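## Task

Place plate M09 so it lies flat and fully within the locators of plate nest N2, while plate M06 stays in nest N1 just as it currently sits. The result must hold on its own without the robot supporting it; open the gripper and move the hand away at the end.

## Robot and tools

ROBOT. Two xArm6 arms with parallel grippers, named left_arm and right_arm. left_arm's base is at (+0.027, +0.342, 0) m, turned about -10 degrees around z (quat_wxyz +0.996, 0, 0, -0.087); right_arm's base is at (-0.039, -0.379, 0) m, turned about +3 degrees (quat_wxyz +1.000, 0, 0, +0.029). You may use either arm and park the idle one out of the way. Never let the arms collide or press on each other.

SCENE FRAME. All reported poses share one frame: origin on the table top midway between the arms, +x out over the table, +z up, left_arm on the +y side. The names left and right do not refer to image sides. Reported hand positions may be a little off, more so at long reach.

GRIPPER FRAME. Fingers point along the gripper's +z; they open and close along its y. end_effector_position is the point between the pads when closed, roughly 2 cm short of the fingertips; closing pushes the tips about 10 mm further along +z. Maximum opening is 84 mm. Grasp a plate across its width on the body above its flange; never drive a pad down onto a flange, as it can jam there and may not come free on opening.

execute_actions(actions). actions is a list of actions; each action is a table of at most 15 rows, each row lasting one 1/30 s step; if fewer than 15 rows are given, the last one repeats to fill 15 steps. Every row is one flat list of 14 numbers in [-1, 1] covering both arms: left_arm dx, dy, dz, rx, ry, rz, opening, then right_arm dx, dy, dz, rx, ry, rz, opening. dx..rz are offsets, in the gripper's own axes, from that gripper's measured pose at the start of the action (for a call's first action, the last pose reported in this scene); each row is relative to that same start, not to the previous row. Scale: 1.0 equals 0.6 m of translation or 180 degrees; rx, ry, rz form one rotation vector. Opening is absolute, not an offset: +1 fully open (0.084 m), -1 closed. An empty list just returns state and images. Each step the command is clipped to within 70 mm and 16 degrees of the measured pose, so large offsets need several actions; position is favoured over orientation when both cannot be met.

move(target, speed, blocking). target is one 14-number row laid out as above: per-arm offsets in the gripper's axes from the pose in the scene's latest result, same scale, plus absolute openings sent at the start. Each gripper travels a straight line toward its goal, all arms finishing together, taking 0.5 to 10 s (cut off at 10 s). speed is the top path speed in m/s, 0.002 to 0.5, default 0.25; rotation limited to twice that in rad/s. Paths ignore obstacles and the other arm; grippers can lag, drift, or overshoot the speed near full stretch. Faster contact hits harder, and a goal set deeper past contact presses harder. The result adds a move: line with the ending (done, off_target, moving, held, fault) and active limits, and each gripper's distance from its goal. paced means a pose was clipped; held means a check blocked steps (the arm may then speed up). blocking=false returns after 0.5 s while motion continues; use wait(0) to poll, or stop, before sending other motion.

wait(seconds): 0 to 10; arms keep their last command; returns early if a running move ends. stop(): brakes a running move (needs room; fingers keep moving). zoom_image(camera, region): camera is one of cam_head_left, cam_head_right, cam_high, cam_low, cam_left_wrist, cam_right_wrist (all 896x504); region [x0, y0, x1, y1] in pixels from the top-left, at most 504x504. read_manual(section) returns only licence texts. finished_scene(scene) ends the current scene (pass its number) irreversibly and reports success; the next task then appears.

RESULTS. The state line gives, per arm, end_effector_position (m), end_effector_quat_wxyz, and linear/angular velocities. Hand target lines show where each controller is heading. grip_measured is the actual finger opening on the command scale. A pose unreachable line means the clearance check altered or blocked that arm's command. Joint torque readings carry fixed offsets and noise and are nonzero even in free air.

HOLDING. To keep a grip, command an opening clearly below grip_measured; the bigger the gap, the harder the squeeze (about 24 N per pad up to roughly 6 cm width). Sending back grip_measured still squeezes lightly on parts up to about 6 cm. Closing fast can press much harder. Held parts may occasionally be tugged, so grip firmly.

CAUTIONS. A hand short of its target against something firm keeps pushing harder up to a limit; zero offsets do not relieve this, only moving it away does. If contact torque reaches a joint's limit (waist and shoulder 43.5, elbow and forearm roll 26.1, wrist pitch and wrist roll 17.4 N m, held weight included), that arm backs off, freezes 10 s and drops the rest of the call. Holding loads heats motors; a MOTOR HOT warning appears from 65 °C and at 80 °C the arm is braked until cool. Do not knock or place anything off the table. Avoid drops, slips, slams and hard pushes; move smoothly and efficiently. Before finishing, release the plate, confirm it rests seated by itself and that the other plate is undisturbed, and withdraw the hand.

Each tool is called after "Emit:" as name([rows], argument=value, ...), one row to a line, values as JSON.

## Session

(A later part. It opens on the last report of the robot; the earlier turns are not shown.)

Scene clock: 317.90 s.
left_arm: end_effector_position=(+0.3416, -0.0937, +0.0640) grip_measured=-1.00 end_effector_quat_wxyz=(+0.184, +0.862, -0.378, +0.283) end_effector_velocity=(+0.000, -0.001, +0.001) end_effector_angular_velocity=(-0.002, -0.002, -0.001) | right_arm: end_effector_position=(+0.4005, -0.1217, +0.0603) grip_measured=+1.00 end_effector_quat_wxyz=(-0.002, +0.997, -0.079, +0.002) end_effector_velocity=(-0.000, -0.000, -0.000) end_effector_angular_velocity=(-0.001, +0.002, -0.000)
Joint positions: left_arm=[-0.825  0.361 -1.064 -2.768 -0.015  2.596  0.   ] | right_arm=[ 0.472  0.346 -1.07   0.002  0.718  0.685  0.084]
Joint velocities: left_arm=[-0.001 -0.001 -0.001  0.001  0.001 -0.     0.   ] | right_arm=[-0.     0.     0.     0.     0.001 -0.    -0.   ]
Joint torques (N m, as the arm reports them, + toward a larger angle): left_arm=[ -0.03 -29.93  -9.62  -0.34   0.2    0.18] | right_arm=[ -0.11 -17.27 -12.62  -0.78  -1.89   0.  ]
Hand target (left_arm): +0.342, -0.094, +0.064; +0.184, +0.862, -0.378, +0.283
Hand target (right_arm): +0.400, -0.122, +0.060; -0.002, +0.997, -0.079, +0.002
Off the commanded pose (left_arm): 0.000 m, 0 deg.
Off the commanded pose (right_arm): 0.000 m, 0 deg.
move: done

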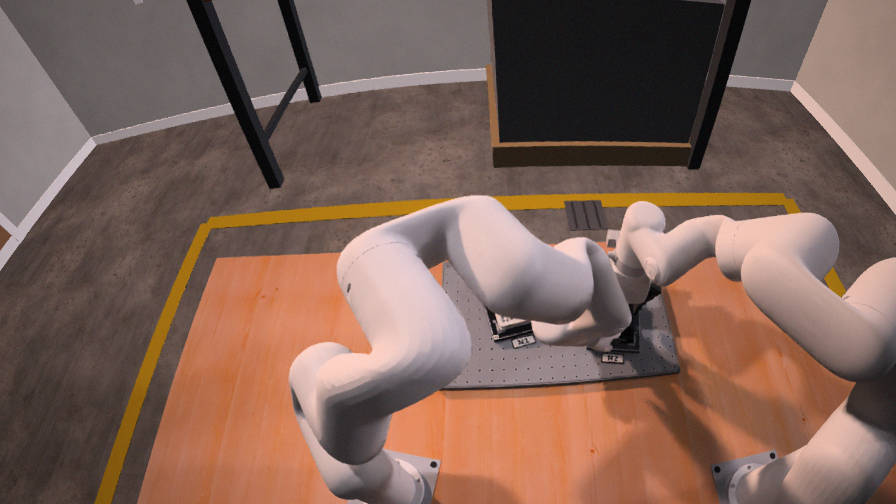

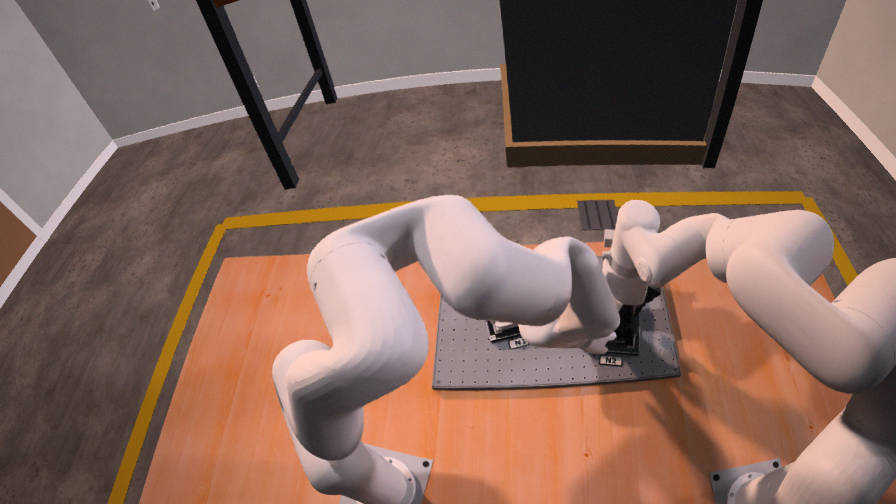

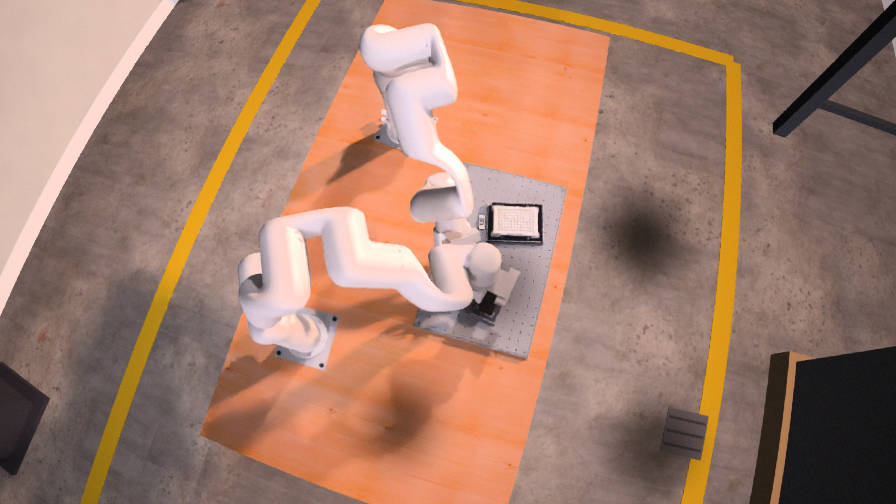

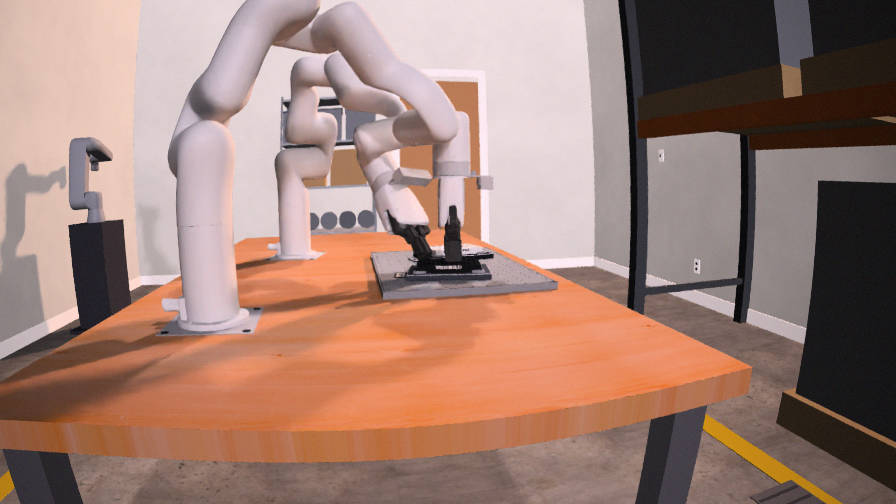

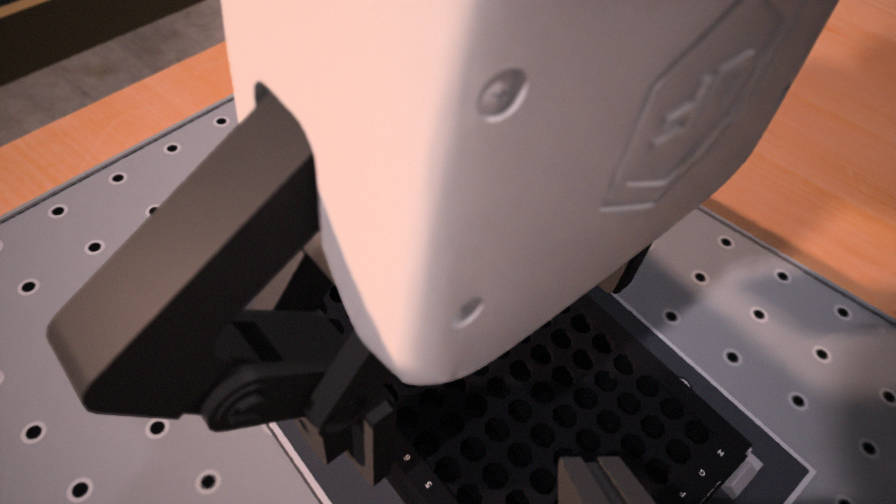

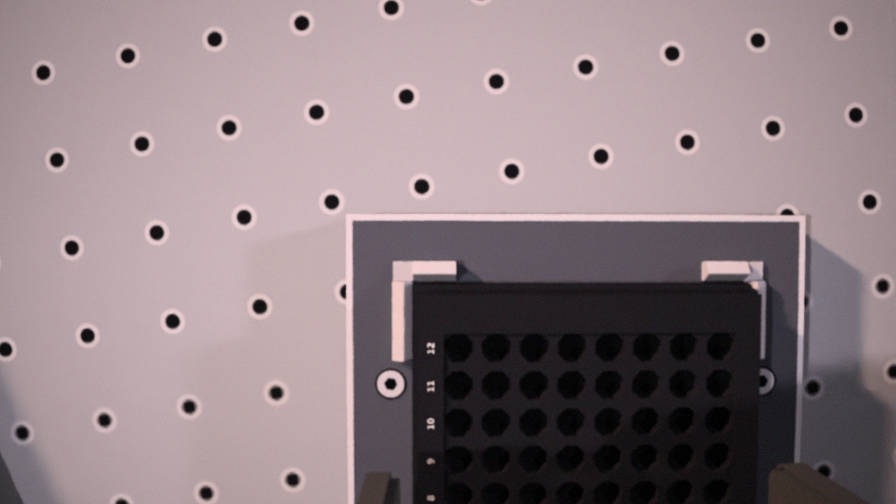

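Emit:
move(target=[0.03,0,-0.2,0,0,0,-1,0,0,-0.05,0,0,0,1], speed=0.08)

Emit:
move(target=[0,-0.2,-0.1,0,0,0,-1,0,0,-0.1,0,0,0,1], speed=0.12)

Emit:
zoom_image(camera="cam_low", region=[390,230,510,300])

Scene clock: 324.33 s.
left_arm: end_effector_position=(+0.3098, -0.0397, +0.1676) grip_measured=-1.00 end_effector_quat_wxyz=(+0.176, +0.859, -0.368, +0.310) end_effector_velocity=(+0.000, +0.000, +0.000) end_effector_angular_velocity=(+0.001, +0.001, +0.003) | right_arm: end_effector_position=(+0.4003, -0.1219, +0.0902) grip_measured=+1.00 end_effector_quat_wxyz=(-0.002, +0.997, -0.079, +0.002) end_effector_velocity=(-0.000, +0.000, +0.000) end_effector_angular_velocity=(-0.000, -0.000, -0.001)
Joint positions: left_arm=[-0.922 -0.046 -0.817 -2.447 -0.183  2.212  0.   ] | right_arm=[ 0.472  0.288 -1.087  0.002  0.793  0.685  0.084]
Joint velocities: left_arm=[ 0.004  0.002 -0.006 -0.023 -0.003  0.024  0.   ] | right_arm=[ 0.     0.    -0.    -0.     0.     0.001  0.   ]
Joint torques (N m, as the arm reports them, + toward a larger angle): left_arm=[  1.22 -22.66 -10.9    0.42   0.13   0.22] | right_arm=[ -0.45 -16.42 -13.36  -0.85  -1.73   0.21]
Hand target (left_arm): +0.310, -0.040, +0.168; +0.176, +0.859, -0.368, +0.310
Hand target (right_arm): +0.400, -0.122, +0.090; -0.002, +0.997, -0.079, +0.002
Off the commanded pose (left_arm): 0.000 m, 4 deg.
Off the commanded pose (right_arm): 0.000 m, 0 deg.
move: off_target (left_arm)

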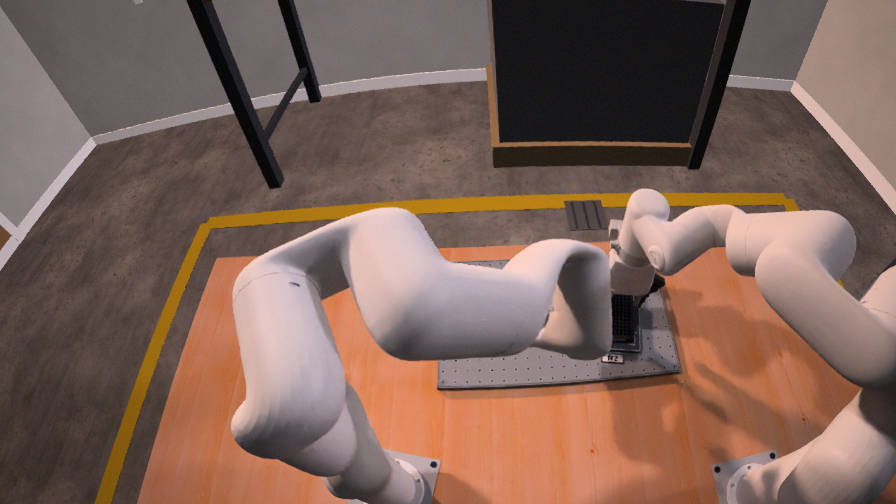

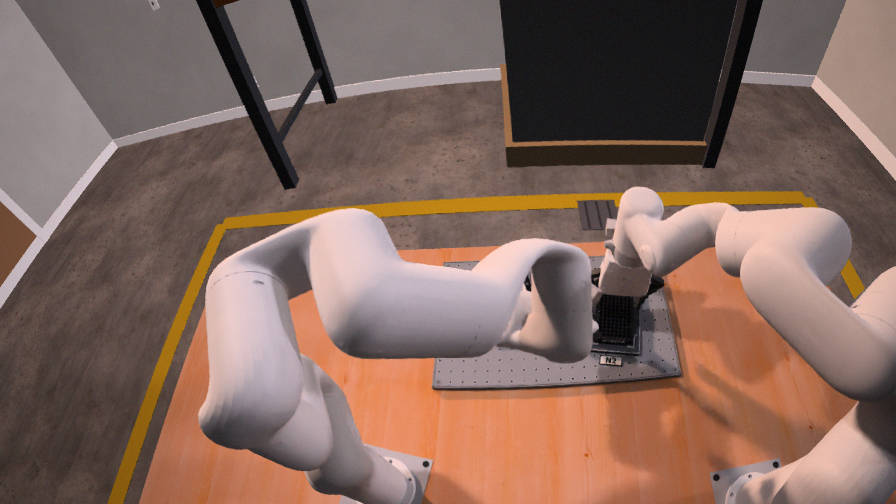

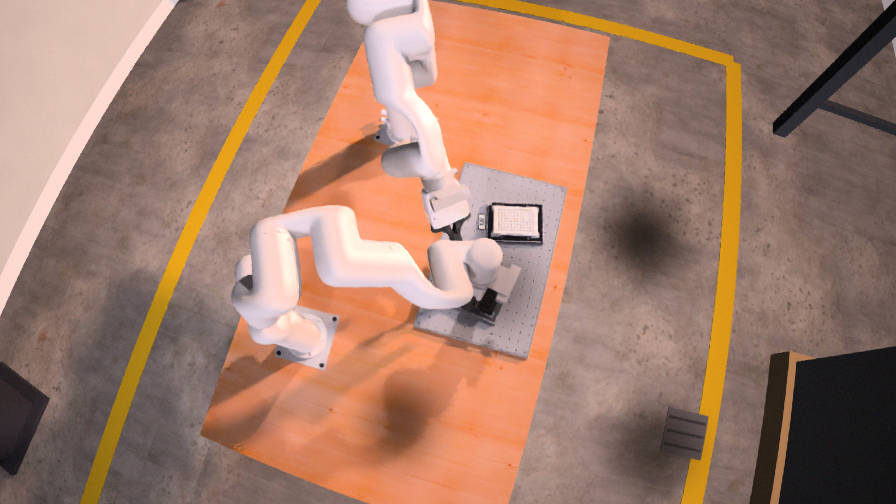

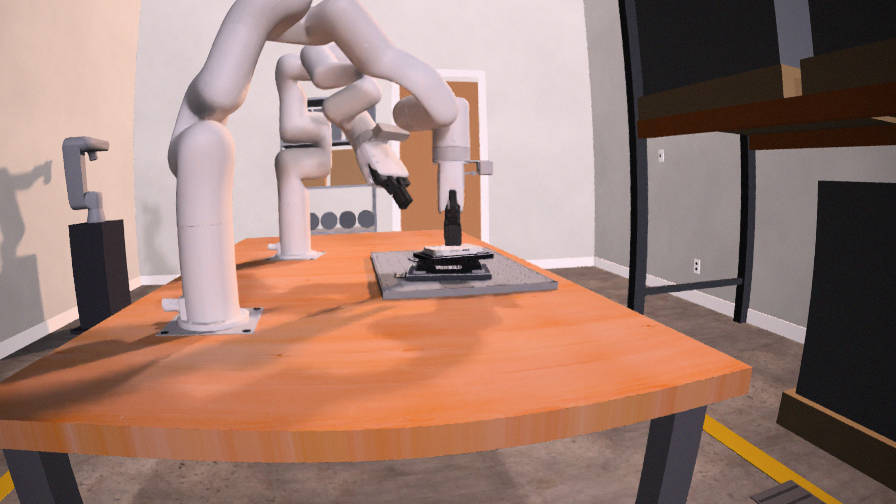

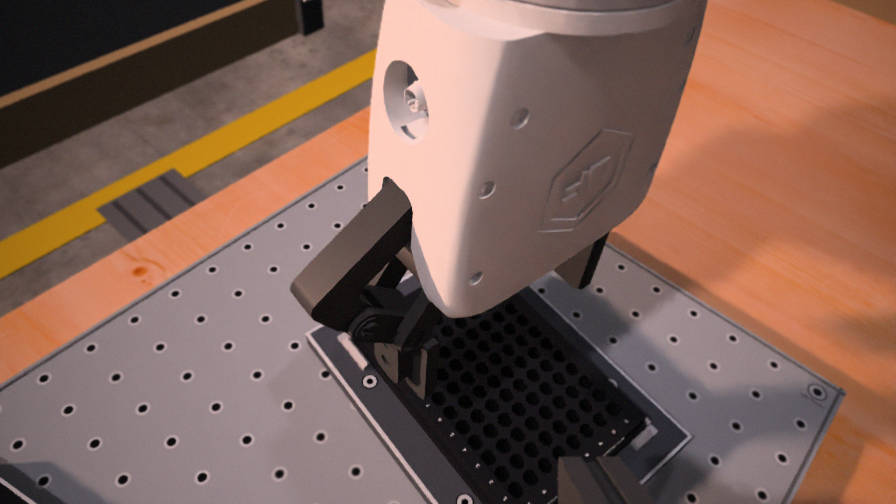

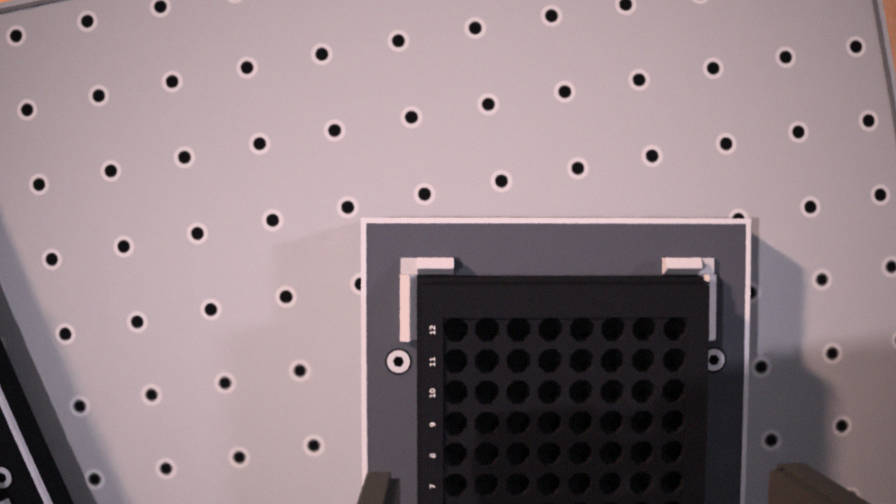

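Scene clock: 327.07 s.
left_arm: end_effector_position=(+0.3746, +0.0721, +0.2034) grip_measured=-1.00 end_effector_quat_wxyz=(+0.177, +0.858, -0.368, +0.311) end_effector_velocity=(-0.000, -0.000, -0.000) end_effector_angular_velocity=(+0.012, +0.009, +0.003) | right_arm: end_effector_position=(+0.4002, -0.1222, +0.1502) grip_measured=+1.00 end_effector_quat_wxyz=(-0.002, +0.997, -0.079, +0.002) end_effector_velocity=(-0.000, -0.000, -0.000) end_effector_angular_velocity=(-0.000, +0.001, +0.001)
Joint positions: left_arm=[-0.554 -0.411 -0.397 -0.983  0.154  1.009  0.   ] | right_arm=[ 0.471  0.193 -1.147  0.001  0.948  0.686  0.084]
Joint velocities: left_arm=[ 0.007 -0.003  0.003  0.075  0.008 -0.071  0.   ] | right_arm=[-0.001  0.     0.    -0.     0.    -0.001  0.   ]
Joint torques (N m, as the arm reports them, + toward a larger angle): left_arm=[  0.15 -14.43 -11.97  -0.4   -1.04   0.43] | right_arm=[ -0.52 -16.22 -14.41  -0.65  -1.79   0.1 ]
Hand target (left_arm): +0.375, +0.072, +0.203; +0.177, +0.859, -0.368, +0.310
Hand target (right_arm): +0.400, -0.122, +0.150; -0.002, +0.997, -0.079, +0.002
Off the commanded pose (left_arm): 0.000 m, 0 deg.
Off the commanded pose (right_arm): 0.000 m, 0 deg.
move: done

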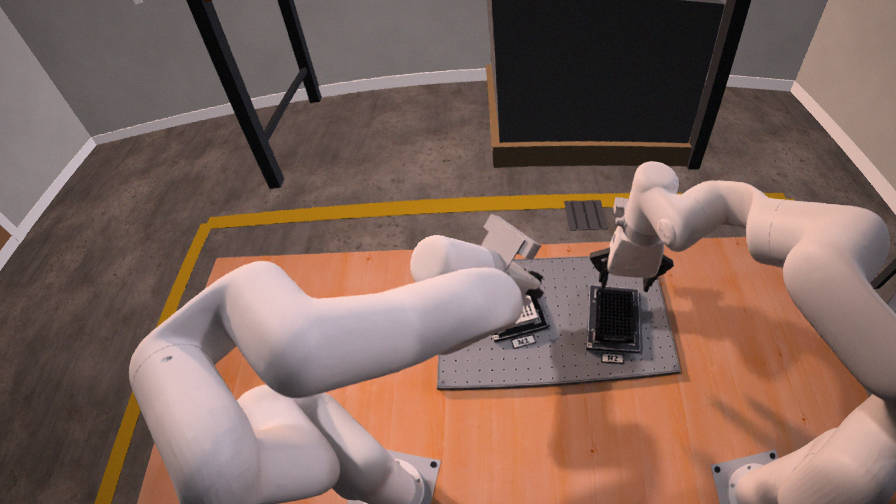

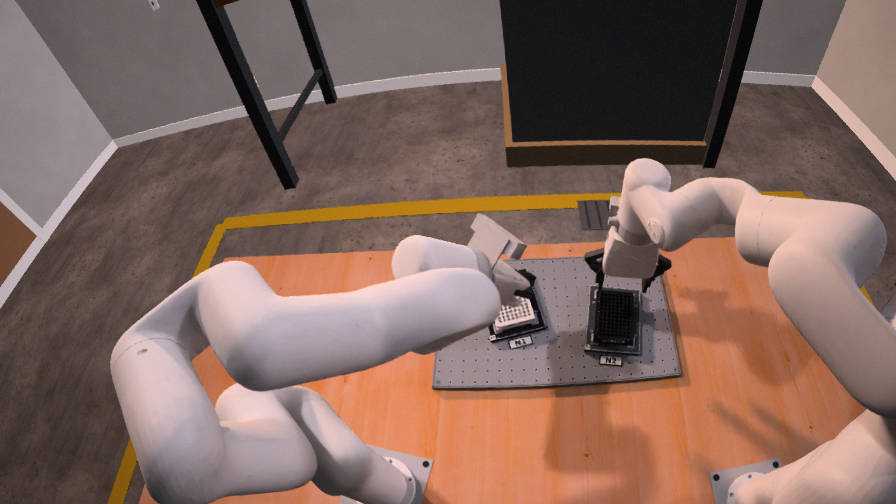

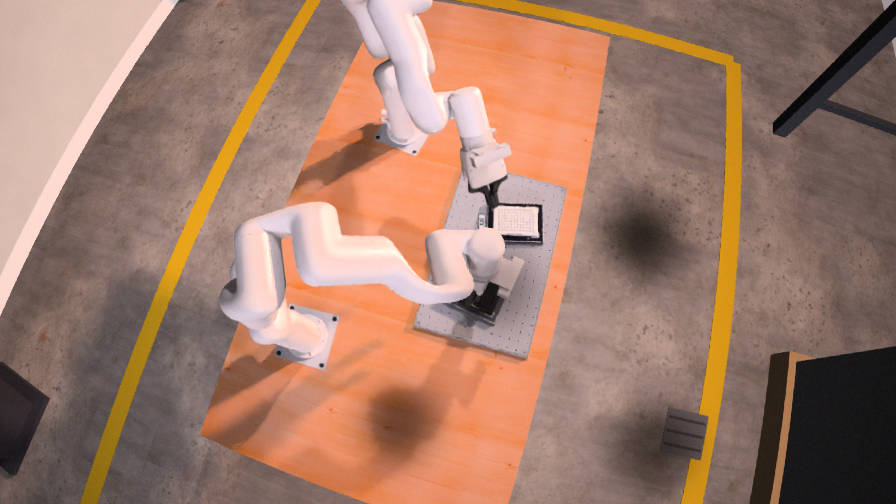

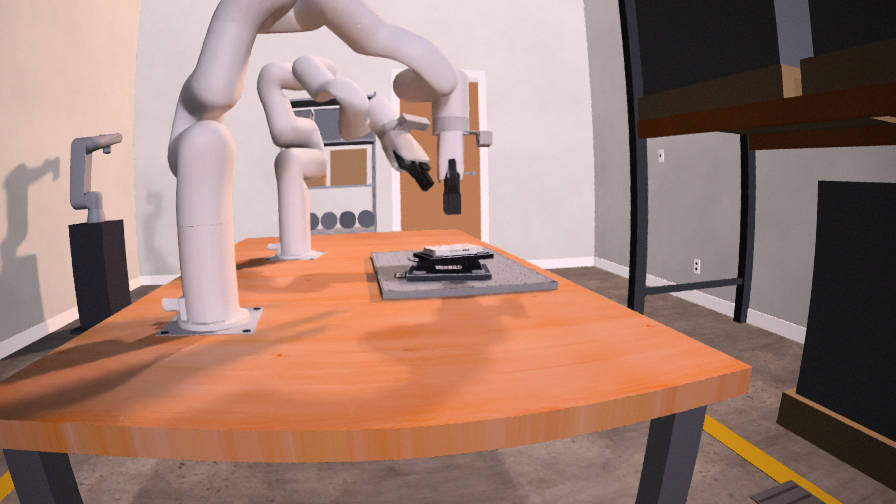

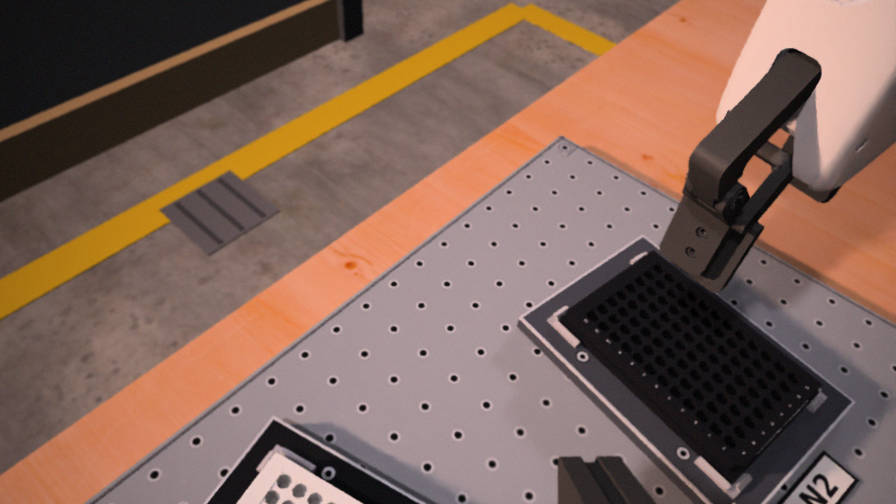

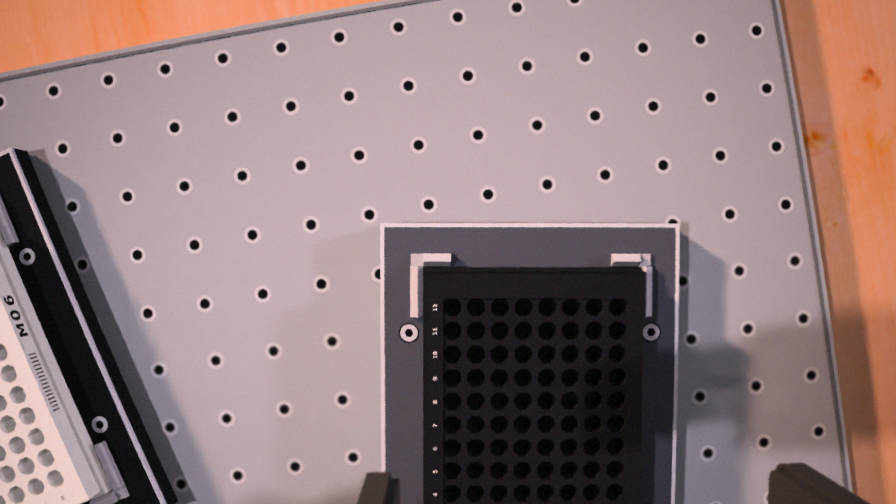

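Region (390, 230, 510, 300) of cam_low's 896x504 image, scaled by 4.200, with more detail than that image has; it fills the top 294 rows of this view, and the rest is white.

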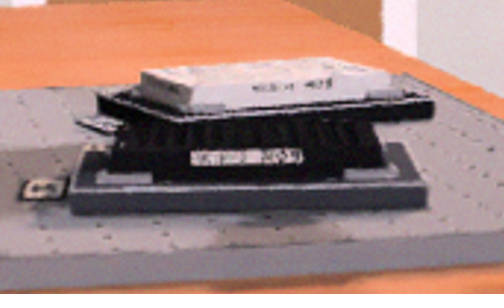

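Looks seated, with all four locators visible.

Emit:
finished_scene(scene=2)

The scene is finished: the task was done.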